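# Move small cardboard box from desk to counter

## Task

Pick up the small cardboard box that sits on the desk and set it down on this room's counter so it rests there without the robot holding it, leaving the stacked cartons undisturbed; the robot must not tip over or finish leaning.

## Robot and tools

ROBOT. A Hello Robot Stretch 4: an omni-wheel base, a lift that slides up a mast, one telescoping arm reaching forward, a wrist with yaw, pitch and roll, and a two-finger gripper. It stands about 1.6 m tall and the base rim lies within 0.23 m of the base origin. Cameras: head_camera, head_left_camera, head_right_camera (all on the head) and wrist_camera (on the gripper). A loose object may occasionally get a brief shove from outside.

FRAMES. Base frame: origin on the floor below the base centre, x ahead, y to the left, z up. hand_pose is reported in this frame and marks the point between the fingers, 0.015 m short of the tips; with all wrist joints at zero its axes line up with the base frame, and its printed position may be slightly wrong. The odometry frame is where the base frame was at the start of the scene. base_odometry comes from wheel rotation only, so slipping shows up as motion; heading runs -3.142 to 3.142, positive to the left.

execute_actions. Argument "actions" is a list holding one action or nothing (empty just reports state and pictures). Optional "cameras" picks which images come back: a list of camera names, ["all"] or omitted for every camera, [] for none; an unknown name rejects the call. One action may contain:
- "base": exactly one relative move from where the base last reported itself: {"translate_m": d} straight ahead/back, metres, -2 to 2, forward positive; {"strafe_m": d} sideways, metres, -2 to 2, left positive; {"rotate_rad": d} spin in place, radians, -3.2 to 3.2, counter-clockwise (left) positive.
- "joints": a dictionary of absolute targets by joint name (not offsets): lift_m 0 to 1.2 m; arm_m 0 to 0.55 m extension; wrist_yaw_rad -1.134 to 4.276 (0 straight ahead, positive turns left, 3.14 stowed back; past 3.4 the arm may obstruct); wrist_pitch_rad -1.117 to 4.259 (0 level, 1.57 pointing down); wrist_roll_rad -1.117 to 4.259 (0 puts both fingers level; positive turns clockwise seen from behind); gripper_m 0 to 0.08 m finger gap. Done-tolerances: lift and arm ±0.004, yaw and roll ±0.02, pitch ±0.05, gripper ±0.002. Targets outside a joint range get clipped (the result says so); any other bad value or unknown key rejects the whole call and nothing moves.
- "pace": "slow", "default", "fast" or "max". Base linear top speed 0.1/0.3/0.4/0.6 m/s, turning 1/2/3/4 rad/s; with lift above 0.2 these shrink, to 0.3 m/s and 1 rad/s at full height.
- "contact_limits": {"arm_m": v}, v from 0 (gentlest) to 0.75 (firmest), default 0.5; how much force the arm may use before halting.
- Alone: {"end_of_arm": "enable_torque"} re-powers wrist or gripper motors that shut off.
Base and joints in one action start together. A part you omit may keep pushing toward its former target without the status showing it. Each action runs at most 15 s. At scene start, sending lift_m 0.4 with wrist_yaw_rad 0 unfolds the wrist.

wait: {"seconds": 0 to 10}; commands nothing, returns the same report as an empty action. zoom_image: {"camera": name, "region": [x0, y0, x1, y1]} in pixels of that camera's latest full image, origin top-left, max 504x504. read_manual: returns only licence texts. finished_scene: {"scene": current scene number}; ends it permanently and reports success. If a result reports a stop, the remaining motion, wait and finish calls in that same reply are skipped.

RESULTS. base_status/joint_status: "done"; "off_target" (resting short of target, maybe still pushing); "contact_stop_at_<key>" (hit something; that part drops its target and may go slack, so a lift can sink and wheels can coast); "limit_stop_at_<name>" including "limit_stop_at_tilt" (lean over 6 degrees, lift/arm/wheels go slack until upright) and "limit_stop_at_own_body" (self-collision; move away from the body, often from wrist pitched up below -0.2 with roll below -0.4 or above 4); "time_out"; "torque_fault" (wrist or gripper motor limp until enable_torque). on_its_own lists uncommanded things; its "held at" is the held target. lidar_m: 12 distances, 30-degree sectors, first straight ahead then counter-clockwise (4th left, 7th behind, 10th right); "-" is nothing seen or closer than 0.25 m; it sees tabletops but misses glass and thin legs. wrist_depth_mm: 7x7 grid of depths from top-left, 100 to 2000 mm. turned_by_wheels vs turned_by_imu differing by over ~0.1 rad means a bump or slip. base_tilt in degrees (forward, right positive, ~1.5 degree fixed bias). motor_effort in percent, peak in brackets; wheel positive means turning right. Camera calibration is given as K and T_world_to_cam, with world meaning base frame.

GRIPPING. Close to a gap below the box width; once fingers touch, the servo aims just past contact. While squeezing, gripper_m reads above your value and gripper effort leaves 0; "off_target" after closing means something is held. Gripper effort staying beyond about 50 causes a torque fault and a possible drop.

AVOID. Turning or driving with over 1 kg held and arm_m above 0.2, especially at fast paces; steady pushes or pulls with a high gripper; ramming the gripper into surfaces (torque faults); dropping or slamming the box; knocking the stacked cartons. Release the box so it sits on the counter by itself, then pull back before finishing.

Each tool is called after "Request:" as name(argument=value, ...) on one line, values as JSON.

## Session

Request:
execute_actions(actions=[])

Scene clock: 0.00 s.
base_odometry: x=+0.000 y=+0.000 heading=+0.000 (m, m, rad; odometry frame)
turned_by_wheels: +0.000 (rad since the last result)
turned_by_imu: +0.000 (rad since the last result)
base_tilt: forward=+0.7 right=+0.1 (deg)
lidar_m: 0.81 1.23 1.89 0.84 0.64 0.61 0.67 0.99 1.78 1.64 0.74 0.72
base_status: not commanded
joint_positions: lift_m=+0.250 arm_m=-0.001 wrist_yaw_rad=+3.132 wrist_pitch_rad=+0.001 wrist_roll_rad=+0.007 gripper_m=+0.040
joint_status: not commanded
motor_effort: lift_m=+21 arm_m=-1 wrist_yaw_rad=+0 wrist_pitch_rad=-8 wrist_roll_rad=+0 gripper_m=+0 wheel_0=+0 wheel_1=+0 wheel_2=+0 (%)
hand_pose: x=-0.0417 y=+0.0895 z=+0.4283 quat_wxyz=(+0.005, -0.001, +0.004, +1.000) (m; base frame)
wrist_depth_mm: - 138 946 842 723 621 569 / - 118 151 842 715 634 569 / - 121 157 842 715 621 569 / 116 139 227 831 715 634 569 / 1537 1205 1008 831 723 627 564 / 1366 1255 976 842 691 627 564 / 991 1078 110 842 122 603 564
pictures: head_camera, head_left_camera, head_right_camera, wrist_camera
camera_calibration (this result's frames):
wrist_camera: T_world_to_cam=[[-0.0207603, 0.999783, 0.00151497, -0.0872436], [0.00609029, 0.00164173, -0.99998, 0.49259], [-0.999766, -0.0207507, -0.00612305, 0.112961], [0, 0, 0, 1]] pos_world=[0.108123, 0.08876, 0.493404]
Images, in order (width x height): head_camera 420x560, head_left_camera 420x672, head_right_camera 420x672, wrist_camera 616x392.

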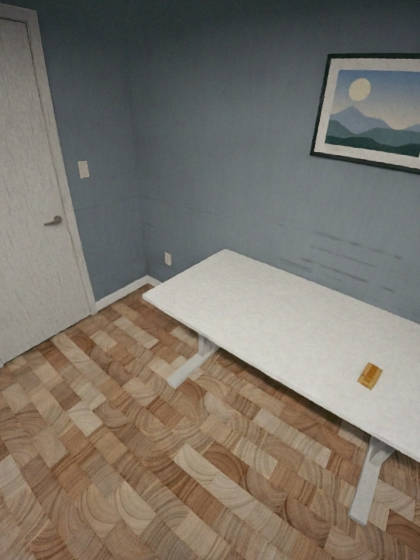

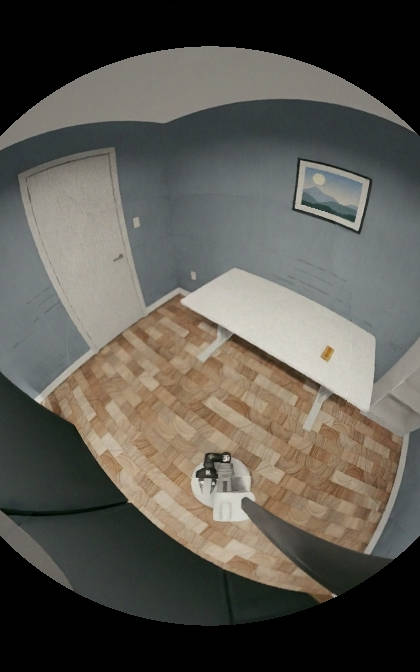

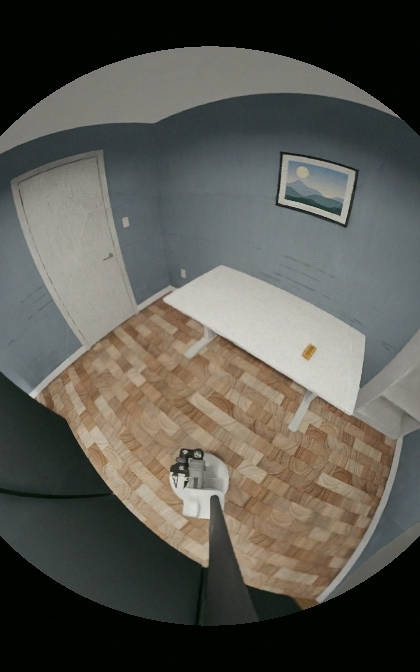

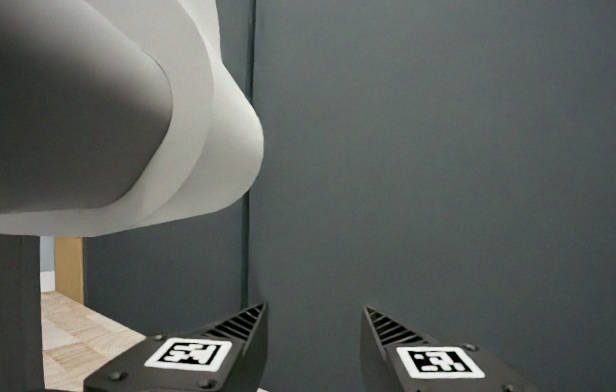

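Request:
zoom_image(camera="head_camera", region=[330, 340, 410, 410])

Request:
zoom_image(camera="head_left_camera", region=[0, 300, 200, 520])

Request:
zoom_image(camera="head_camera", region=[130, 240, 420, 540])

Region (330, 340, 410, 410) of head_camera's 420x560 image, scaled by 6.300, with more detail than that image has; it fills the top 441 rows of this view, and the rest is white.

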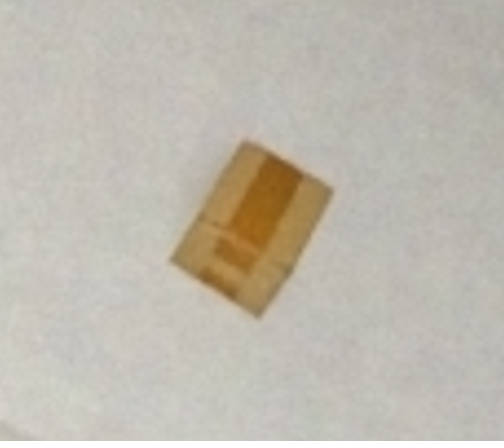

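Region (0, 300, 200, 520) of head_left_camera's 420x672 image, scaled by 2.291, with more detail than that image has; it fills the left 458 columns of this view, and the rest is white.

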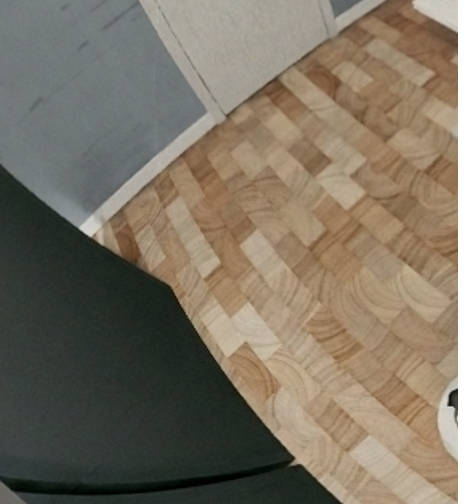

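Region (130, 240, 420, 540) of head_camera's 420x560 image, scaled by 1.680, with more detail than that image has; it fills the left 487 columns of this view, and the rest is white.

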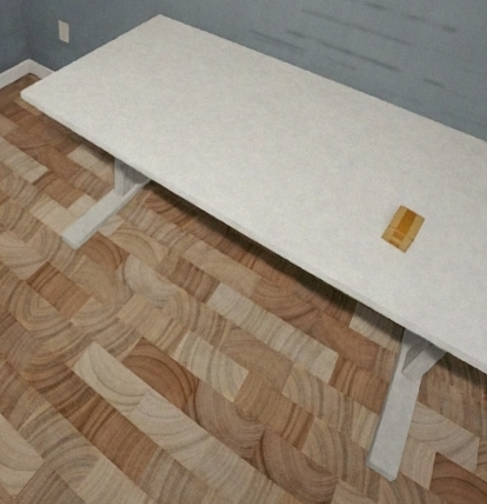

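Request:
execute_actions(actions=[{"base": {"rotate_rad": -0.63}, "joints": {"lift_m": 0.94, "wrist_yaw_rad": -0.17, "gripper_m": 0.08, "arm_m": 0.15}, "pace": "max"}])

Scene clock: 9.77 s.
base_odometry: x=+0.000 y=+0.000 heading=-0.630 (m, m, rad; odometry frame)
turned_by_wheels: -0.630 (rad since the last result)
turned_by_imu: -0.643 (rad since the last result)
base_tilt: forward=+0.7 right=+0.1 (deg)
lidar_m: 0.70 0.80 1.06 1.90 0.91 0.65 0.62 0.64 0.92 1.77 1.81 0.79
base_status: done
joint_positions: lift_m=+0.940 arm_m=+0.149 wrist_yaw_rad=-0.170 wrist_pitch_rad=+0.001 wrist_roll_rad=+0.007 gripper_m=+0.080
joint_status: all done
motor_effort: lift_m=+25(27) arm_m=+5(5) wrist_yaw_rad=-1(6) wrist_pitch_rad=-8(9) wrist_roll_rad=-1(1) gripper_m=+2(5) wheel_0=+0(5) wheel_1=+0(6) wheel_2=+1(4) (%)
hand_pose: x=+0.5149 y=-0.1221 z=+1.1176 quat_wxyz=(+0.996, +0.004, +0.000, -0.085) (m; base frame)
wrist_depth_mm: 1060 1078 1098 1182 1229 1281 1308 / 1042 1098 1138 1182 1229 1281 1336 / 1078 1118 1138 1182 1255 1308 1397 / 1078 1118 1138 1182 1255 1281 1336 / 1098 1118 1138 1205 1255 1255 1229 / 1098 1118 1160 1229 1255 1229 1308 / - 103 535 1008 917 112 -
pictures: head_camera, head_left_camera, head_right_camera, wrist_camera
camera_calibration (this result's frames):
wrist_camera: T_world_to_cam=[[-0.138616, -0.990345, 0.00151851, -0.0474656], [-0.00627292, -0.000655275, -0.99998, 1.18496], [0.990326, -0.138623, -0.00612152, -0.369817], [0, 0, 0, 1]] pos_world=[0.367093, -0.0974961, 1.18274]
Images, in order (width x height): head_camera 420x560, head_left_camera 420x672, head_right_camera 420x672, wrist_camera 616x392.

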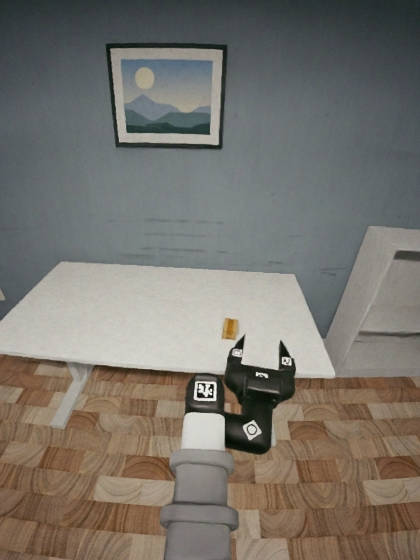

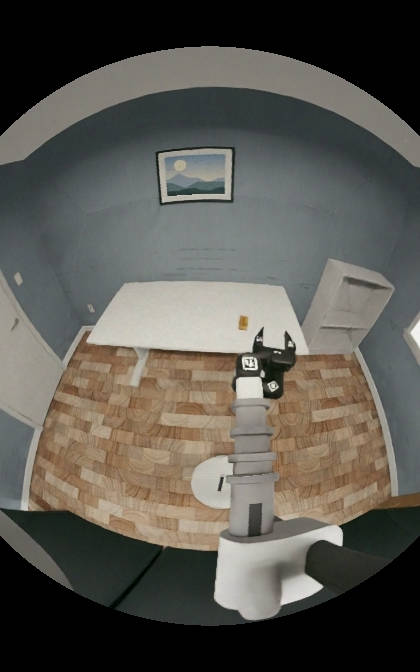

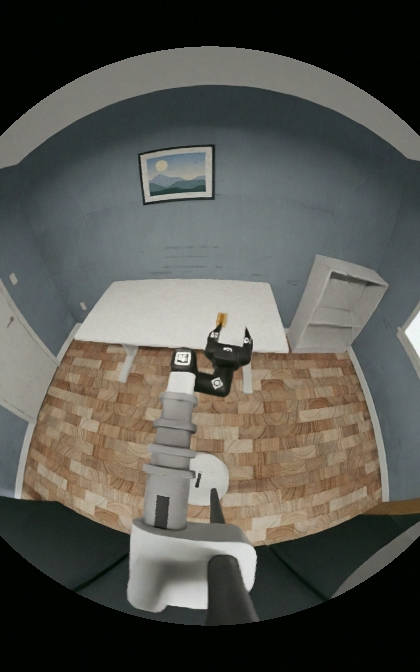

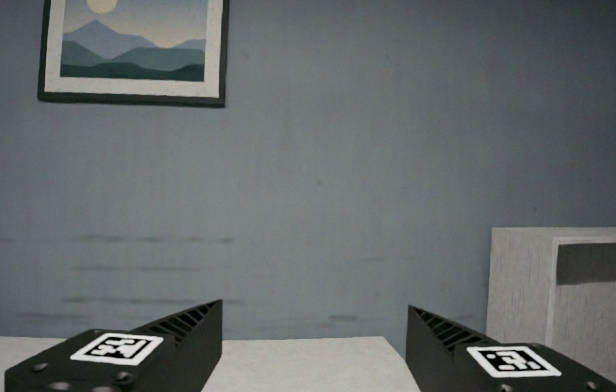

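Request:
zoom_image(camera="head_camera", region=[190, 300, 270, 380])

Region (190, 300, 270, 380) of head_camera's 420x560 image, scaled by 6.300, with more detail than that image has.

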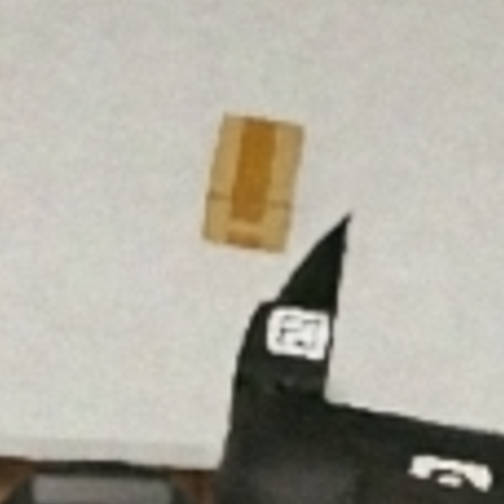

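Request:
execute_actions(actions=[{"base": {"translate_m": 0.28}, "joints": {"arm_m": 0.515, "wrist_pitch_rad": 1.57, "lift_m": 0.9}, "pace": "max"}], cameras=["head_right_camera", "wrist_camera"])

Scene clock: 12.67 s.
base_odometry: x=+0.226 y=-0.165 heading=-0.630 (m, m, rad; odometry frame)
turned_by_wheels: +0.000 (rad since the last result)
turned_by_imu: +0.001 (rad since the last result)
base_tilt: forward=+0.6 right=+0.2 (deg)
lidar_m: 0.45 0.48 0.65 1.89 1.34 0.96 0.90 0.95 1.31 1.77 0.66 0.49
base_status: done
joint_positions: lift_m=+0.900 arm_m=+0.514 wrist_yaw_rad=-0.170 wrist_pitch_rad=+1.570 wrist_roll_rad=+0.007 gripper_m=+0.080
joint_status: all done
motor_effort: lift_m=+19(22) arm_m=+5(4) wrist_yaw_rad=-1(3) wrist_pitch_rad=+0(6) wrist_roll_rad=+1(1) gripper_m=+2(2) wheel_0=+1(8) wheel_1=+0(6) wheel_2=+0(16) (%)
hand_pose: x=+0.6705 y=-0.0862 z=+0.8658 quat_wxyz=(+0.705, +0.062, +0.704, -0.063) (m; base frame)
wrist_depth_mm: 294 293 291 289 286 285 286 / 294 293 290 290 287 286 286 / 294 294 289 289 287 286 283 / 294 294 293 291 290 286 286 / 294 296 294 241 289 289 286 / 296 294 293 240 290 289 287 / - 103 227 293 290 112 -
pictures: head_right_camera, wrist_camera
camera_calibration (this result's frames):
wrist_camera: T_world_to_cam=[[-0.167117, -0.985465, -0.0305123, 0.0572514], [-0.985936, 0.167088, 0.0035158, 0.736601], [0.00163352, 0.0306707, -0.999528, 1.01705], [0, 0, 0, 1]] pos_world=[0.734148, -0.0978515, 1.01573]
Images, in order (width x height): head_right_camera 420x672, wrist_camera 616x392.

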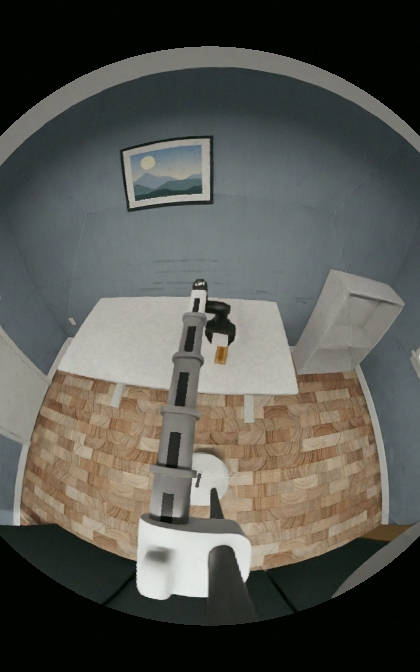

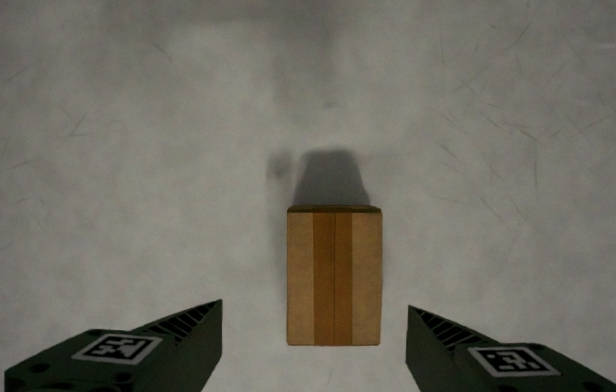

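Request:
execute_actions(actions=[{"base": {"strafe_m": -0.013}, "joints": {"lift_m": 0.79, "arm_m": 0.523}, "pace": "fast"}], cameras=["wrist_camera"])

Scene clock: 14.53 s.
base_odometry: x=+0.219 y=-0.175 heading=-0.630 (m, m, rad; odometry frame)
turned_by_wheels: +0.000 (rad since the last result)
turned_by_imu: +0.000 (rad since the last result)
base_tilt: forward=+0.7 right=+0.2 (deg)
lidar_m: 0.44 0.47 0.65 1.91 1.33 0.93 0.89 0.94 1.30 1.76 0.65 0.48
base_status: done
joint_positions: lift_m=+0.790 arm_m=+0.522 wrist_yaw_rad=-0.170 wrist_pitch_rad=+1.570 wrist_roll_rad=+0.007 gripper_m=+0.080
joint_status: all done
motor_effort: lift_m=+17(16) arm_m=+5(5) wrist_yaw_rad=+0(1) wrist_pitch_rad=+0(0) wrist_roll_rad=+0(1) gripper_m=+2(1) wheel_0=+0(12) wheel_1=+2(4) wheel_2=+0(2) (%)
hand_pose: x=+0.6783 y=-0.0862 z=+0.7559 quat_wxyz=(+0.705, +0.063, +0.704, -0.063) (m; base frame)
wrist_depth_mm: 182 181 180 179 178 177 - / 182 182 180 180 179 178 178 / 183 182 182 180 179 179 177 / 183 183 182 181 180 178 178 / 184 182 182 134 179 179 178 / 184 182 138 131 131 179 179 / - 103 132 131 131 111 -
pictures: wrist_camera
camera_calibration (this result's frames):
wrist_camera: T_world_to_cam=[[-0.167426, -0.985412, -0.0305128, 0.055448], [-0.985884, 0.167387, 0.00384613, 0.744499], [0.00131741, 0.030726, -0.999527, 0.907476], [0, 0, 0, 1]] pos_world=[0.742077, -0.0978629, 0.905875]
Images, in order (width x height): wrist_camera 616x392.

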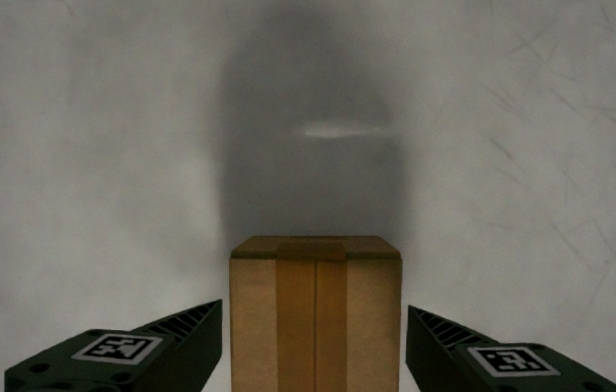

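Request:
execute_actions(actions=[{"joints": {"gripper_m": 0.045}}])

Scene clock: 15.60 s.
base_odometry: x=+0.219 y=-0.175 heading=-0.630 (m, m, rad; odometry frame)
turned_by_wheels: +0.000 (rad since the last result)
turned_by_imu: +0.000 (rad since the last result)
base_tilt: forward=+0.8 right=+0.2 (deg)
lidar_m: 0.45 0.46 0.67 1.92 1.29 0.94 0.90 0.93 1.30 1.76 0.67 0.47
base_status: not commanded
joint_positions: lift_m=+0.790 arm_m=+0.522 wrist_yaw_rad=-0.170 wrist_pitch_rad=+1.570 wrist_roll_rad=+0.007 gripper_m=+0.059
joint_status: gripper_m off_target (ended at +0.059, target +0.045)
on_its_own: gripper_m is held at +0.054, not at your +0.045, by its contact guard: the fingers met something
motor_effort: lift_m=+17(17) arm_m=+6(5) wrist_yaw_rad=+0(1) wrist_pitch_rad=+0(1) wrist_roll_rad=+0(0) gripper_m=-36(39) wheel_0=-1(1) wheel_1=+2(2) wheel_2=+0(0) (%)
hand_pose: x=+0.6783 y=-0.0862 z=+0.7559 quat_wxyz=(+0.705, +0.063, +0.704, -0.063) (m; base frame)
wrist_depth_mm: 182 181 180 179 179 178 - / 182 182 181 180 179 178 177 / 183 182 182 180 179 178 178 / 183 182 182 181 179 179 178 / 184 183 182 134 180 179 179 / 185 183 132 131 131 179 179 / 185 - 132 131 131 111 -
pictures: head_camera, head_left_camera, head_right_camera, wrist_camera
camera_calibration (this result's frames):
wrist_camera: T_world_to_cam=[[-0.167427, -0.985412, -0.0305128, 0.0554487], [-0.985884, 0.167388, 0.00384601, 0.744499], [0.00131756, 0.030726, -0.999527, 0.907476], [0, 0, 0, 1]] pos_world=[0.742077, -0.097863, 0.905875]
Images, in order (width x height): head_camera 420x560, head_left_camera 420x672, head_right_camera 420x672, wrist_camera 616x392.

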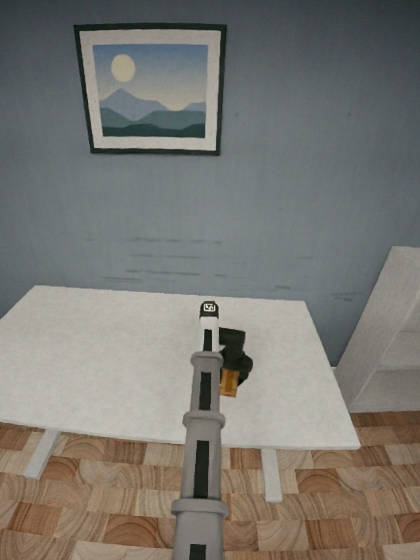

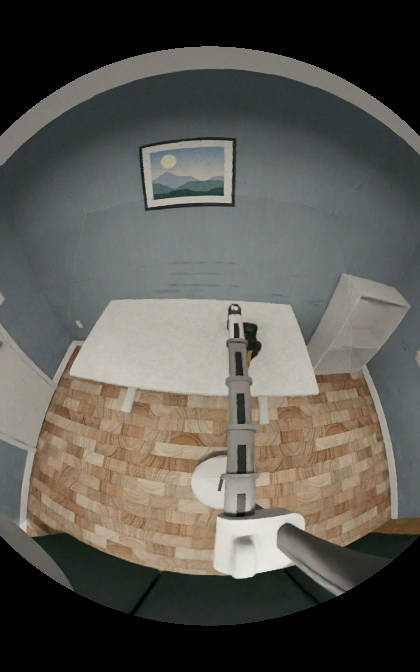

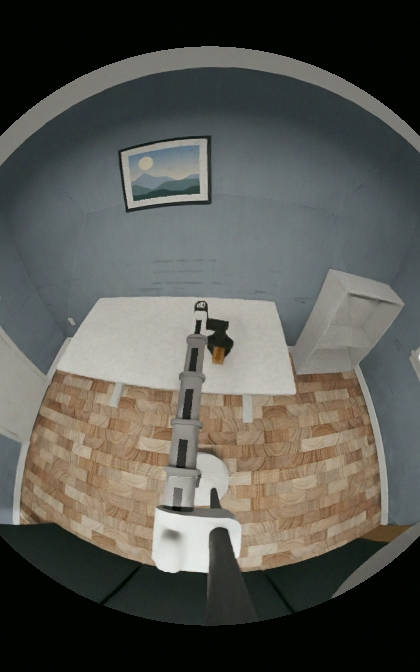

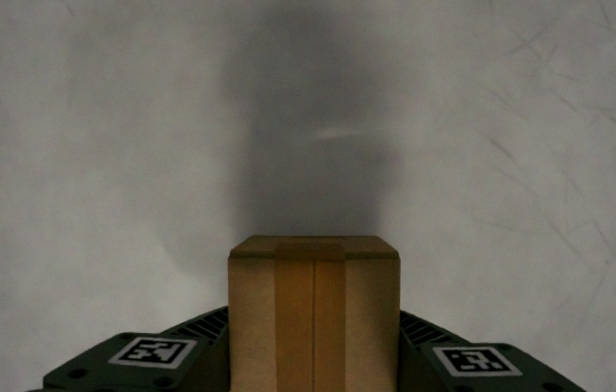

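Request:
execute_actions(actions=[{"base": {"strafe_m": 1.59}, "joints": {"lift_m": 0.85, "arm_m": 0.0}, "pace": "max"}])

Scene clock: 23.43 s.
base_odometry: x=+1.155 y=+1.110 heading=-0.630 (m, m, rad; odometry frame)
turned_by_wheels: +0.000 (rad since the last result)
turned_by_imu: +0.001 (rad since the last result)
base_tilt: forward=+0.7 right=+0.1 (deg)
lidar_m: 1.23 0.49 0.35 0.31 0.34 0.49 0.99 0.95 1.33 1.82 0.75 0.82
base_status: done
joint_positions: lift_m=+0.850 arm_m=+0.001 wrist_yaw_rad=-0.170 wrist_pitch_rad=+1.570 wrist_roll_rad=+0.008 gripper_m=+0.059
joint_status: all done
on_its_own: gripper_m is held at +0.054, not at your +0.045, by its contact guard: the fingers met something
motor_effort: lift_m=+25(27) arm_m=-5(6) wrist_yaw_rad=+1(1) wrist_pitch_rad=-1(2) wrist_roll_rad=+0(2) gripper_m=-35(36) wheel_0=+2(8) wheel_1=+0(12) wheel_2=+0(0) (%)
hand_pose: x=+0.1571 y=-0.0862 z=+0.8153 quat_wxyz=(+0.704, +0.063, +0.704, -0.063) (m; base frame)
wrist_depth_mm: 699 976 946 960 946 946 917 / 683 960 946 946 946 946 946 / 661 976 960 960 946 946 931 / 634 931 960 946 960 931 946 / 621 866 750 134 960 946 946 / 591 820 132 131 131 960 946 / 564 - 132 132 131 111 946
pictures: head_camera, head_left_camera, head_right_camera, wrist_camera
camera_calibration (this result's frames):
wrist_camera: T_world_to_cam=[[-0.167897, -0.985332, -0.0305134, -0.0299093], [-0.985804, 0.167848, 0.00417669, 0.230164], [0.00100618, 0.0307815, -0.999526, 0.967523], [0, 0, 0, 1]] pos_world=[0.220902, -0.097885, 0.96519]
Images, in order (width x height): head_camera 420x560, head_left_camera 420x672, head_right_camera 420x672, wrist_camera 616x392.

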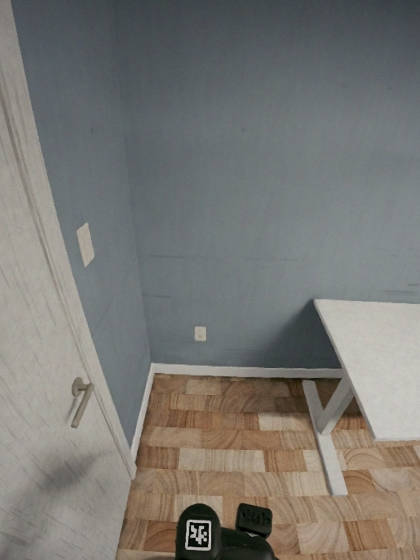

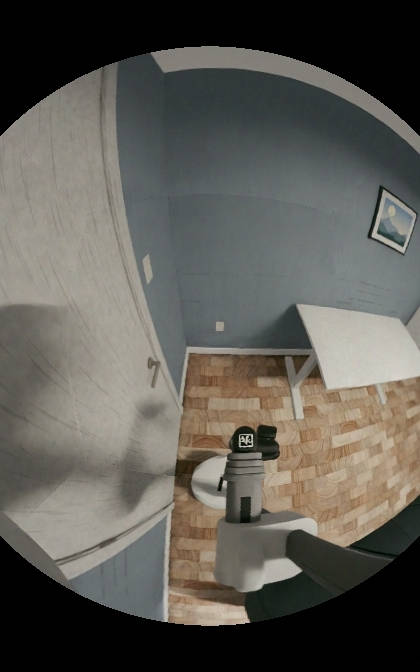

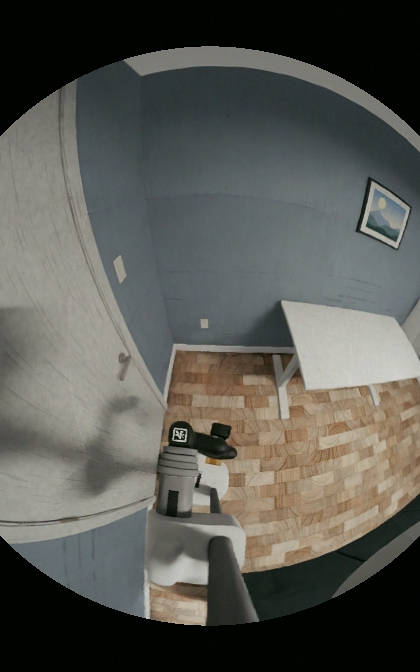

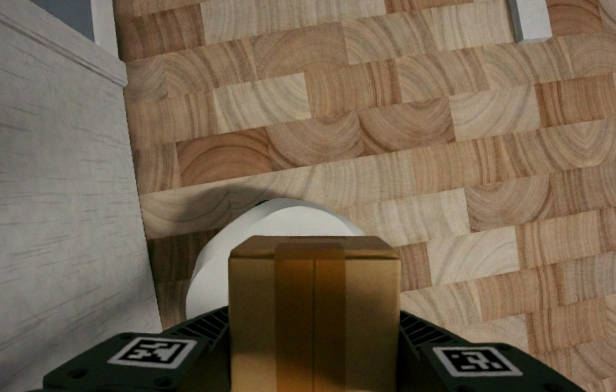

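Request:
execute_actions(actions=[{"base": {"rotate_rad": -3.165}, "joints": {"lift_m": 0.36, "wrist_yaw_rad": 1.4}, "pace": "fast"}])

Scene clock: 26.63 s.
base_odometry: x=+1.155 y=+1.110 heading=+2.489 (m, m, rad; odometry frame)
turned_by_wheels: -3.165 (rad since the last result)
turned_by_imu: -3.235 (rad since the last result)
base_tilt: forward=+0.6 right=+0.2 (deg)
lidar_m: 1.14 0.94 1.27 3.16 0.73 0.79 1.23 0.51 0.35 0.32 0.32 0.46
base_status: done
joint_positions: lift_m=+0.360 arm_m=+0.001 wrist_yaw_rad=+1.400 wrist_pitch_rad=+1.570 wrist_roll_rad=+0.008 gripper_m=+0.059
joint_status: all done
on_its_own: gripper_m is held at +0.054, not at your +0.045, by its contact guard: the fingers met something
motor_effort: lift_m=+18(21) arm_m=-5(5) wrist_yaw_rad=+1(7) wrist_pitch_rad=-1(2) wrist_roll_rad=+0(2) gripper_m=-37(35) wheel_0=+0(5) wheel_1=+1(12) wheel_2=+0(10) (%)
hand_pose: x=+0.2580 y=-0.0147 z=+0.3259 quat_wxyz=(+0.543, -0.453, +0.542, +0.454) (m; base frame)
wrist_depth_mm: 473 477 469 466 466 462 462 / 263 307 473 473 469 466 462 / 262 264 473 466 466 462 462 / 265 263 297 473 466 469 462 / 263 263 262 134 466 466 462 / 264 262 132 131 131 469 466 / 264 - 132 132 131 111 466
pictures: head_camera, head_left_camera, head_right_camera, wrist_camera
camera_calibration (this result's frames):
wrist_camera: T_world_to_cam=[[0.985192, -0.168717, -0.0305129, -0.243001], [-0.168678, -0.985664, 0.00385531, 0.0919695], [-0.0307259, 0.00134865, -0.999527, 0.483803], [0, 0, 0, 1]] pos_world=[0.269782, 0.049, 0.475804]
Images, in order (width x height): head_camera 420x560, head_left_camera 420x672, head_right_camera 420x672, wrist_camera 616x392.

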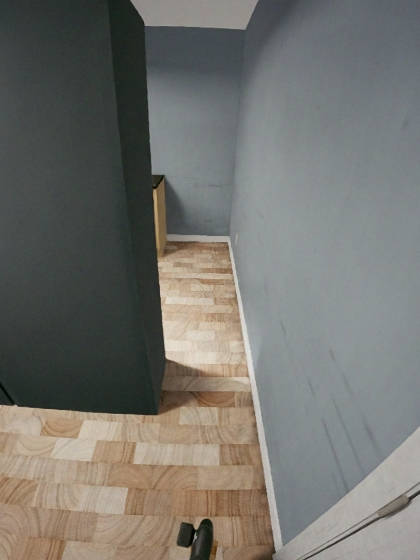

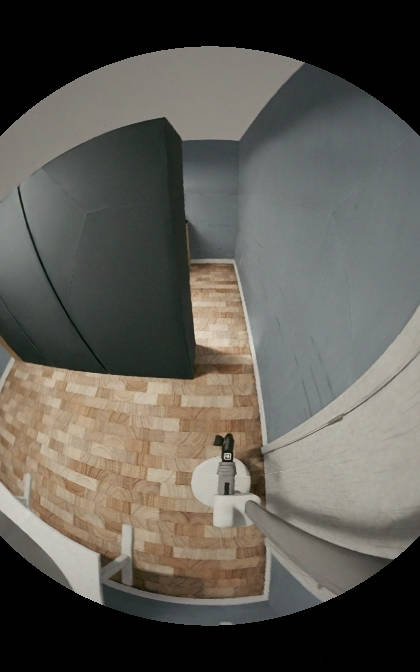

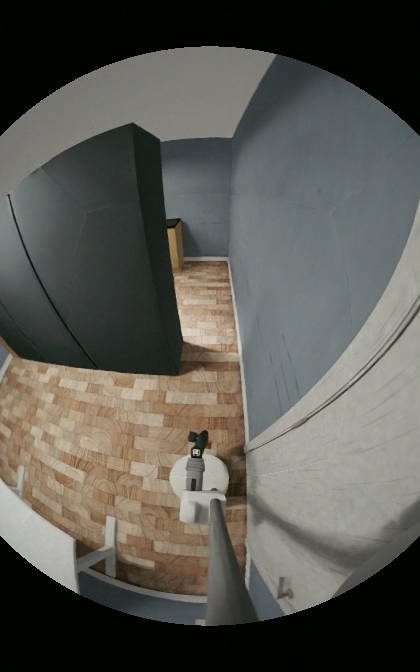

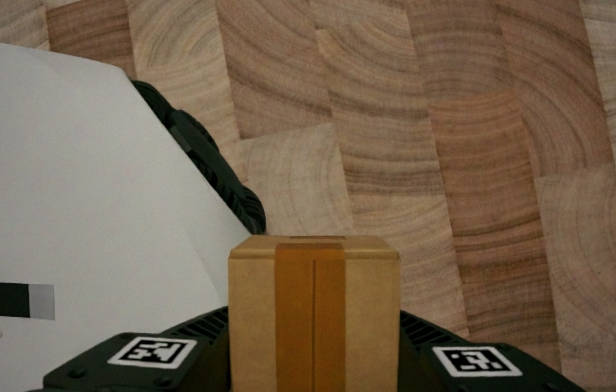

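Request:
zoom_image(camera="head_camera", region=[120, 320, 300, 560])

Request:
zoom_image(camera="head_camera", region=[130, 160, 270, 340])

Region (120, 320, 300, 560) of head_camera's 420x560 image, scaled by 2.100, with more detail than that image has; it fills the left 378 columns of this view, and the rest is white.

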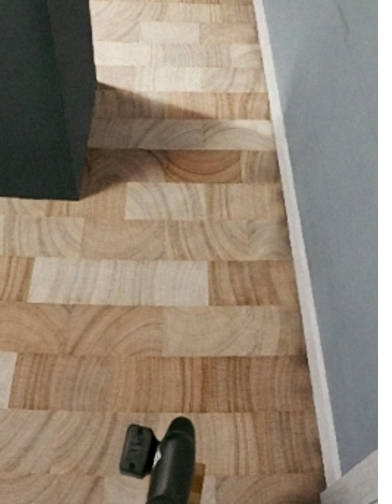

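Region (130, 160, 270, 340) of head_camera's 420x560 image, scaled by 2.800, with more detail than that image has.

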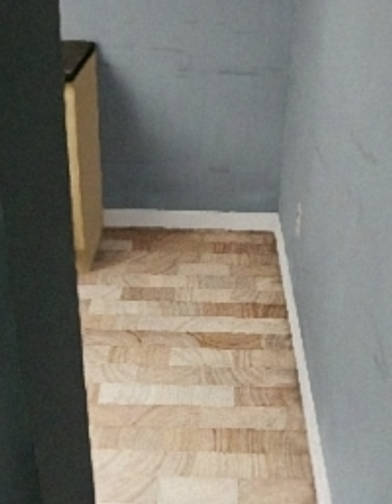

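Request:
execute_actions(actions=[{"base": {"translate_m": 1.48}, "joints": {"lift_m": 0.75}, "pace": "max"}])

Scene clock: 33.17 s.
base_odometry: x=-0.021 y=+2.009 heading=+2.488 (m, m, rad; odometry frame)
turned_by_wheels: +0.000 (rad since the last result)
turned_by_imu: +0.005 (rad since the last result)
base_tilt: forward=+0.8 right=+0.2 (deg)
lidar_m: 1.08 1.52 1.95 0.35 0.30 0.40 1.29 0.48 0.30 0.29 0.30 0.42
base_status: done
joint_positions: lift_m=+0.750 arm_m=+0.001 wrist_yaw_rad=+1.400 wrist_pitch_rad=+1.570 wrist_roll_rad=+0.008 gripper_m=+0.059
joint_status: all done
on_its_own: gripper_m is held at +0.054, not at your +0.045, by its contact guard: the fingers met something
motor_effort: lift_m=+24(28) arm_m=-5(5) wrist_yaw_rad=+1(1) wrist_pitch_rad=-1(1) wrist_roll_rad=+0(2) gripper_m=-36(35) wheel_0=+0(8) wheel_1=+0(4) wheel_2=-1(14) (%)
hand_pose: x=+0.2580 y=-0.0147 z=+0.7153 quat_wxyz=(+0.543, -0.453, +0.542, +0.454) (m; base frame)
wrist_depth_mm: 788 854 866 854 854 854 831 / 627 820 866 854 842 854 831 / 866 654 707 854 842 842 842 / 878 654 654 854 854 842 831 / 878 647 654 134 854 854 842 / 878 654 132 131 131 854 778 / 415 - 132 131 131 111 621
pictures: head_camera, head_left_camera, head_right_camera, wrist_camera
camera_calibration (this result's frames):
wrist_camera: T_world_to_cam=[[0.985203, -0.168654, -0.0305129, -0.231056], [-0.168616, -0.985674, 0.00385531, 0.0904462], [-0.030726, 0.00134669, -0.999527, 0.873069], [0, 0, 0, 1]] pos_world=[0.269713, 0.0490063, 0.865257]
Images, in order (width x height): head_camera 420x560, head_left_camera 420x672, head_right_camera 420x672, wrist_camera 616x392.

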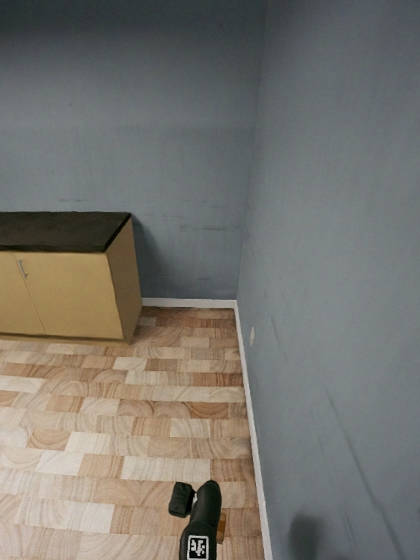

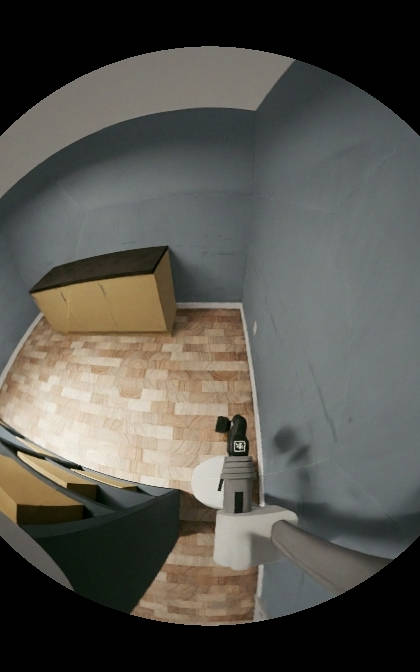

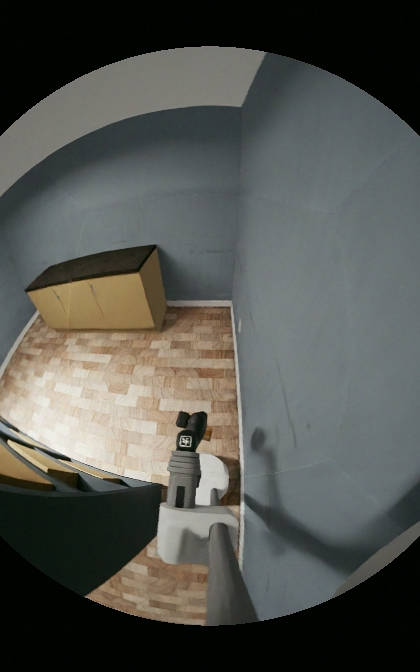

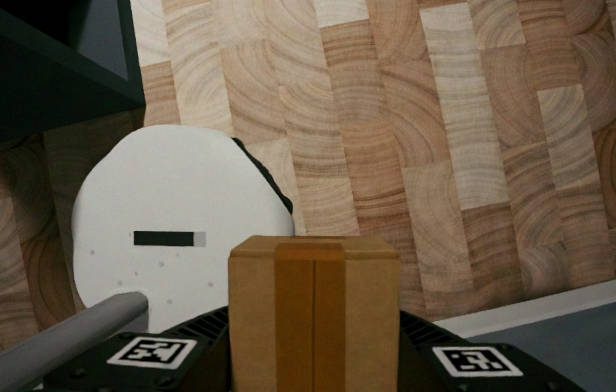

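Request:
zoom_image(camera="head_camera", region=[0, 190, 180, 360])

Region (0, 190, 180, 360) of head_camera's 420x560 image, scaled by 2.800, with more detail than that image has.

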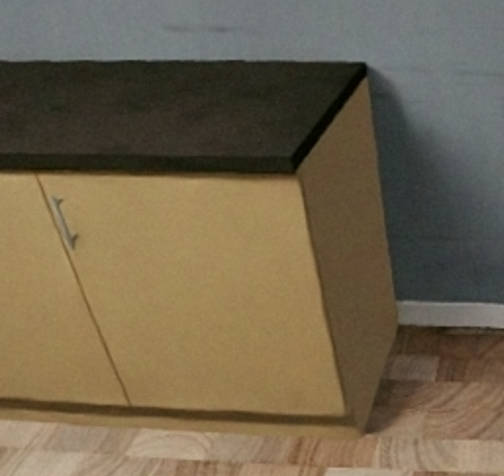

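Request:
execute_actions(actions=[{"base": {"rotate_rad": 0.49}, "joints": {"lift_m": 0.81}, "pace": "max"}], cameras=["head_camera", "head_left_camera"])

Scene clock: 35.17 s.
base_odometry: x=-0.021 y=+2.009 heading=+2.979 (m, m, rad; odometry frame)
turned_by_wheels: +0.490 (rad since the last result)
turned_by_imu: +0.501 (rad since the last result)
base_tilt: forward=+0.7 right=+0.2 (deg)
lidar_m: 1.53 1.90 0.42 0.29 0.38 1.60 0.48 0.30 0.28 0.30 0.40 1.00
base_status: done
joint_positions: lift_m=+0.810 arm_m=+0.001 wrist_yaw_rad=+1.400 wrist_pitch_rad=+1.570 wrist_roll_rad=+0.008 gripper_m=+0.059
joint_status: all done
on_its_own: gripper_m is held at +0.054, not at your +0.045, by its contact guard: the fingers met something
motor_effort: lift_m=+25(29) arm_m=-5(5) wrist_yaw_rad=+0(2) wrist_pitch_rad=-1(0) wrist_roll_rad=-1(0) gripper_m=-36(36) wheel_0=+0(3) wheel_1=+0(9) wheel_2=+2(8) (%)
hand_pose: x=+0.2580 y=-0.0147 z=+0.7753 quat_wxyz=(+0.543, -0.453, +0.542, +0.454) (m; base frame)
wrist_depth_mm: 723 591 854 917 891 891 904 / 931 917 917 917 917 891 891 / 931 917 778 917 917 891 891 / 946 715 707 917 917 917 904 / 931 715 707 134 917 904 904 / 878 707 132 131 131 917 904 / 415 - 132 132 131 111 904
pictures: head_camera, head_left_camera
Images, in order (width x height): head_camera 420x560, head_left_camera 420x672.

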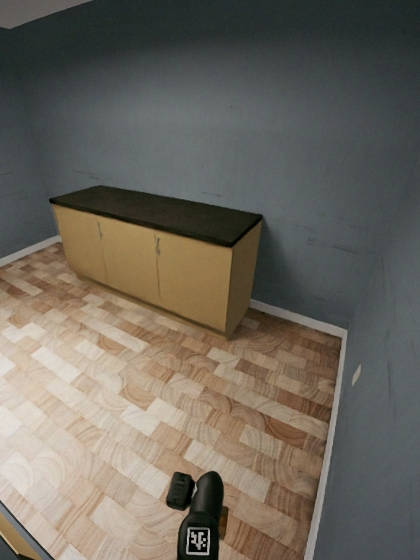

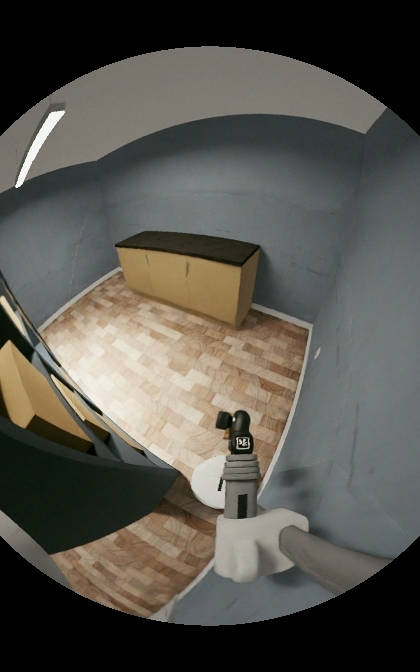

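Request:
execute_actions(actions=[{"base": {"translate_m": 0.97}, "joints": {"lift_m": 1.04, "arm_m": 0.54}, "pace": "max"}])

Scene clock: 39.17 s.
base_odometry: x=-0.978 y=+2.166 heading=+2.978 (m, m, rad; odometry frame)
turned_by_wheels: +0.000 (rad since the last result)
turned_by_imu: +0.003 (rad since the last result)
base_tilt: forward=+0.6 right=+0.2 (deg)
lidar_m: 0.55 0.71 1.75 1.43 1.00 0.91 1.11 0.81 0.73 0.77 0.97 0.74
base_status: done
joint_positions: lift_m=+1.040 arm_m=+0.539 wrist_yaw_rad=+1.400 wrist_pitch_rad=+1.570 wrist_roll_rad=+0.008 gripper_m=+0.059
joint_status: all done
on_its_own: gripper_m is held at +0.054, not at your +0.045, by its contact guard: the fingers met something
motor_effort: lift_m=+25(30) arm_m=+5(6) wrist_yaw_rad=+1(0) wrist_pitch_rad=-1(1) wrist_roll_rad=+0(0) gripper_m=-36(37) wheel_0=+0(6) wheel_1=-2(5) wheel_2=-1(8) (%)
hand_pose: x=+0.7962 y=-0.0147 z=+1.0053 quat_wxyz=(+0.543, -0.453, +0.542, +0.454) (m; base frame)
wrist_depth_mm: 1160 242 239 237 236 235 234 / 1160 241 240 237 236 236 235 / 1182 242 240 238 237 235 235 / 960 243 240 239 238 235 235 / 246 243 242 134 237 236 235 / 245 243 132 131 131 237 235 / 245 - 132 132 131 111 -
pictures: head_camera, head_left_camera, head_right_camera, wrist_camera
camera_calibration (this result's frames):
wrist_camera: T_world_to_cam=[[0.98524, -0.168436, -0.030513, -0.752473], [-0.168395, -0.985712, 0.00391396, 0.179849], [-0.0307363, 0.00128205, -0.999527, 1.17945], [0, 0, 0, 1]] pos_world=[0.807904, 0.0490235, 1.15523]
Images, in order (width x height): head_camera 420x560, head_left_camera 420x672, head_right_camera 420x672, wrist_camera 616x392.

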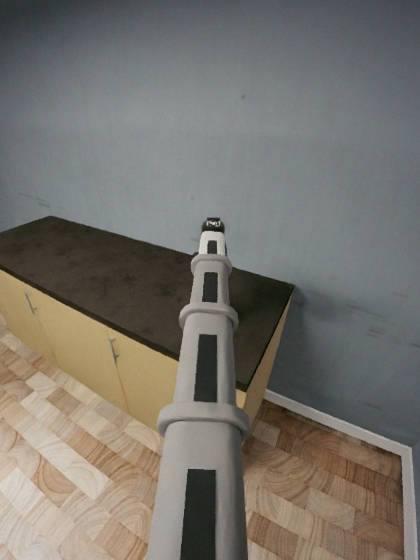

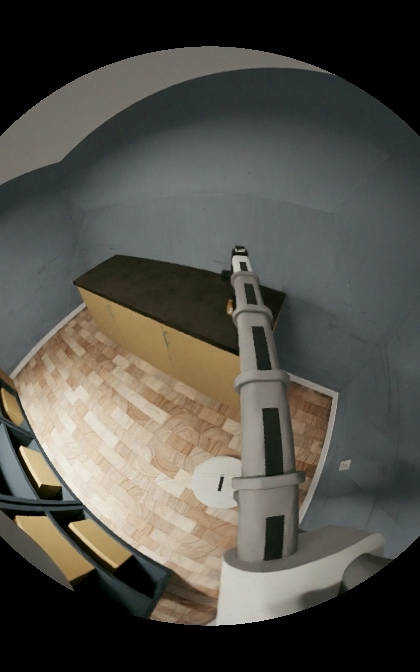

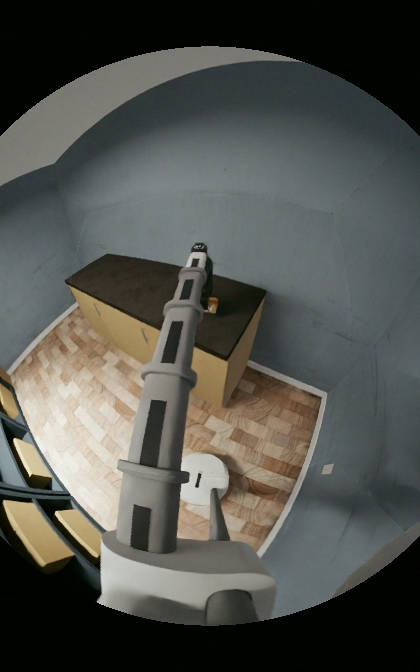

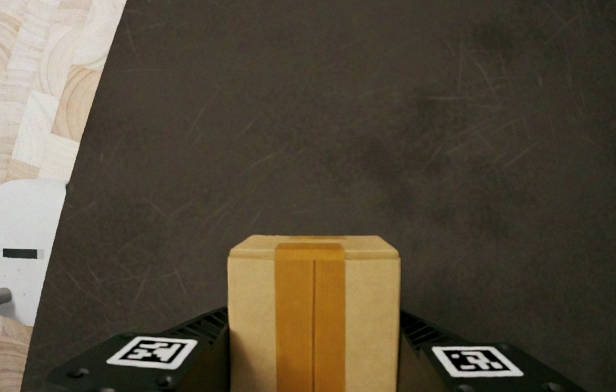

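Request:
execute_actions(actions=[{"joints": {"lift_m": 0.9825}, "pace": "fast"}], cameras=["wrist_camera"])

Scene clock: 40.37 s.
base_odometry: x=-0.978 y=+2.166 heading=+2.978 (m, m, rad; odometry frame)
turned_by_wheels: +0.000 (rad since the last result)
turned_by_imu: +0.000 (rad since the last result)
base_tilt: forward=+0.7 right=+0.2 (deg)
lidar_m: 0.55 0.70 1.68 1.45 0.99 0.91 1.12 0.77 0.73 0.74 0.98 0.75
base_status: not commanded
joint_positions: lift_m=+0.983 arm_m=+0.539 wrist_yaw_rad=+1.400 wrist_pitch_rad=+1.570 wrist_roll_rad=+0.008 gripper_m=+0.059
joint_status: all done
on_its_own: gripper_m is held at +0.054, not at your +0.045, by its contact guard: the fingers met something
motor_effort: lift_m=+17(21) arm_m=+6(5) wrist_yaw_rad=+0(1) wrist_pitch_rad=-1(1) wrist_roll_rad=-1(0) gripper_m=-36(36) wheel_0=+0(0) wheel_1=-2(2) wheel_2=-1(1) (%)
hand_pose: x=+0.7962 y=-0.0147 z=+0.9484 quat_wxyz=(+0.543, -0.453, +0.542, +0.454) (m; base frame)
wrist_depth_mm: 185 183 183 181 180 179 - / 185 185 182 181 180 179 178 / 186 185 183 182 181 179 178 / 186 185 183 182 181 180 179 / 186 185 183 134 181 180 179 / 186 185 132 131 131 180 180 / 187 - 132 132 131 111 -
pictures: wrist_camera
camera_calibration (this result's frames):
wrist_camera: T_world_to_cam=[[0.98524, -0.168436, -0.030513, -0.754212], [-0.168395, -0.985712, 0.00391384, 0.180072], [-0.0307363, 0.00128217, -0.999527, 1.12258], [0, 0, 0, 1]] pos_world=[0.807907, 0.0490235, 1.09833]
Images, in order (width x height): wrist_camera 616x392.

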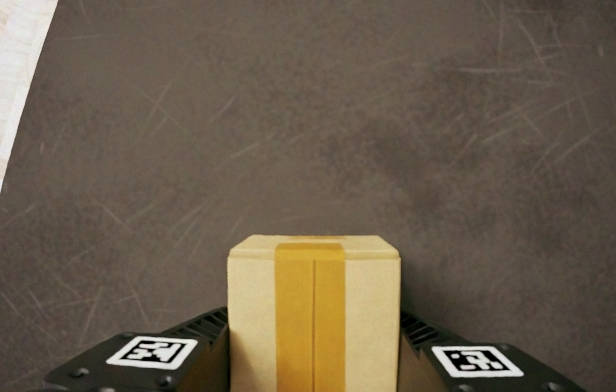

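Request:
execute_actions(actions=[{"joints": {"gripper_m": 0.075, "lift_m": 0.981}, "pace": "fast"}], cameras=["wrist_camera"])

Request:
execute_actions(actions=[{"joints": {"lift_m": 1.03}, "pace": "max"}], cameras=["wrist_camera", "head_right_camera"])

Scene clock: 41.37 s.
base_odometry: x=-0.978 y=+2.166 heading=+2.978 (m, m, rad; odometry frame)
turned_by_wheels: +0.000 (rad since the last result)
turned_by_imu: +0.000 (rad since the last result)
base_tilt: forward=+0.7 right=+0.1 (deg)
lidar_m: 0.55 0.70 1.70 1.46 1.00 0.93 1.16 0.80 0.72 0.74 0.98 0.70
base_status: not commanded
joint_positions: lift_m=+0.981 arm_m=+0.539 wrist_yaw_rad=+1.400 wrist_pitch_rad=+1.570 wrist_roll_rad=+0.008 gripper_m=+0.075
joint_status: all done
motor_effort: lift_m=+16(15) arm_m=+5(6) wrist_yaw_rad=+2(0) wrist_pitch_rad=-1(1) wrist_roll_rad=+0(1) gripper_m=+1(38) wheel_0=+0(0) wheel_1=-1(2) wheel_2=-1(1) (%)
hand_pose: x=+0.7962 y=-0.0147 z=+0.9470 quat_wxyz=(+0.543, -0.453, +0.542, +0.454) (m; base frame)
wrist_depth_mm: 185 183 181 180 179 178 - / 184 182 182 180 179 178 177 / 184 183 182 181 180 179 177 / 185 184 181 181 180 178 178 / 186 184 182 135 179 179 178 / 185 184 132 131 131 180 178 / - - 132 132 131 105 -
pictures: wrist_camera
camera_calibration (this result's frames):
wrist_camera: T_world_to_cam=[[0.98524, -0.168437, -0.0305131, -0.754255], [-0.168395, -0.985712, 0.00397213, 0.18001], [-0.0307462, 0.00122474, -0.999526, 1.12117], [0, 0, 0, 1]] pos_world=[0.807907, 0.0490199, 1.09691]
Images, in order (width x height): wrist_camera 616x392.

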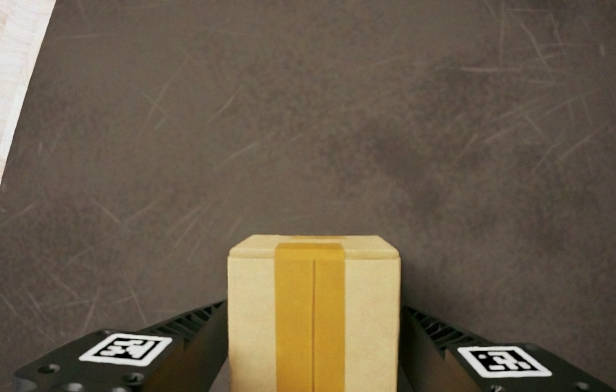

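Scene clock: 42.10 s.
base_odometry: x=-0.978 y=+2.166 heading=+2.978 (m, m, rad; odometry frame)
turned_by_wheels: +0.000 (rad since the last result)
turned_by_imu: +0.000 (rad since the last result)
base_tilt: forward=+0.7 right=+0.3 (deg)
lidar_m: 0.55 0.73 1.73 1.44 1.01 0.93 1.10 0.79 0.73 0.75 1.00 0.72
base_status: not commanded
joint_positions: lift_m=+1.030 arm_m=+0.539 wrist_yaw_rad=+1.400 wrist_pitch_rad=+1.570 wrist_roll_rad=+0.008 gripper_m=+0.075
joint_status: all done
motor_effort: lift_m=+25(25) arm_m=+5(5) wrist_yaw_rad=+1(0) wrist_pitch_rad=-1(1) wrist_roll_rad=+0(1) gripper_m=+2(2) wheel_0=+0(0) wheel_1=-2(2) wheel_2=-1(1) (%)
hand_pose: x=+0.7962 y=-0.0147 z=+0.9952 quat_wxyz=(+0.543, -0.453, +0.542, +0.454) (m; base frame)
wrist_depth_mm: 1138 231 230 228 226 225 224 / 1138 232 229 229 228 225 224 / 1160 231 230 229 227 226 225 / 235 233 230 229 228 226 224 / 234 233 231 180 228 226 224 / 235 234 231 180 229 226 225 / - - 151 180 180 105 -
pictures: head_right_camera, wrist_camera
camera_calibration (this result's frames):
wrist_camera: T_world_to_cam=[[0.98524, -0.168438, -0.0305131, -0.752786], [-0.168395, -0.985712, 0.00397225, 0.179819], [-0.0307462, 0.00122464, -0.999526, 1.16943], [0, 0, 0, 1]] pos_world=[0.807911, 0.0490199, 1.14519]
Images, in order (width x height): head_right_camera 420x672, wrist_camera 616x392.

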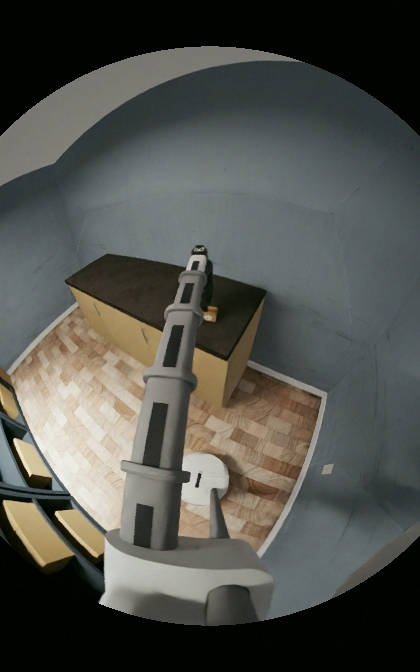

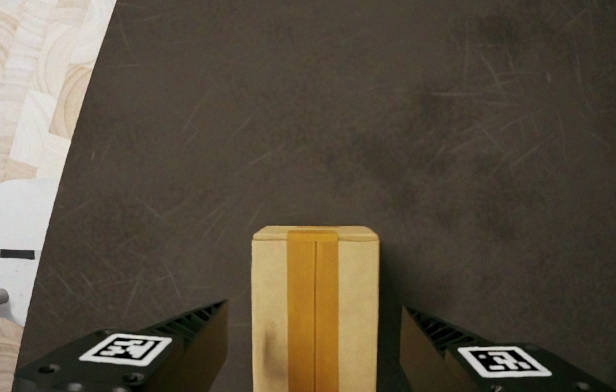

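The box is on the counter and the fingers are clear above it.

Request:
finished_scene(scene=2)

The scene is finished: the task was done.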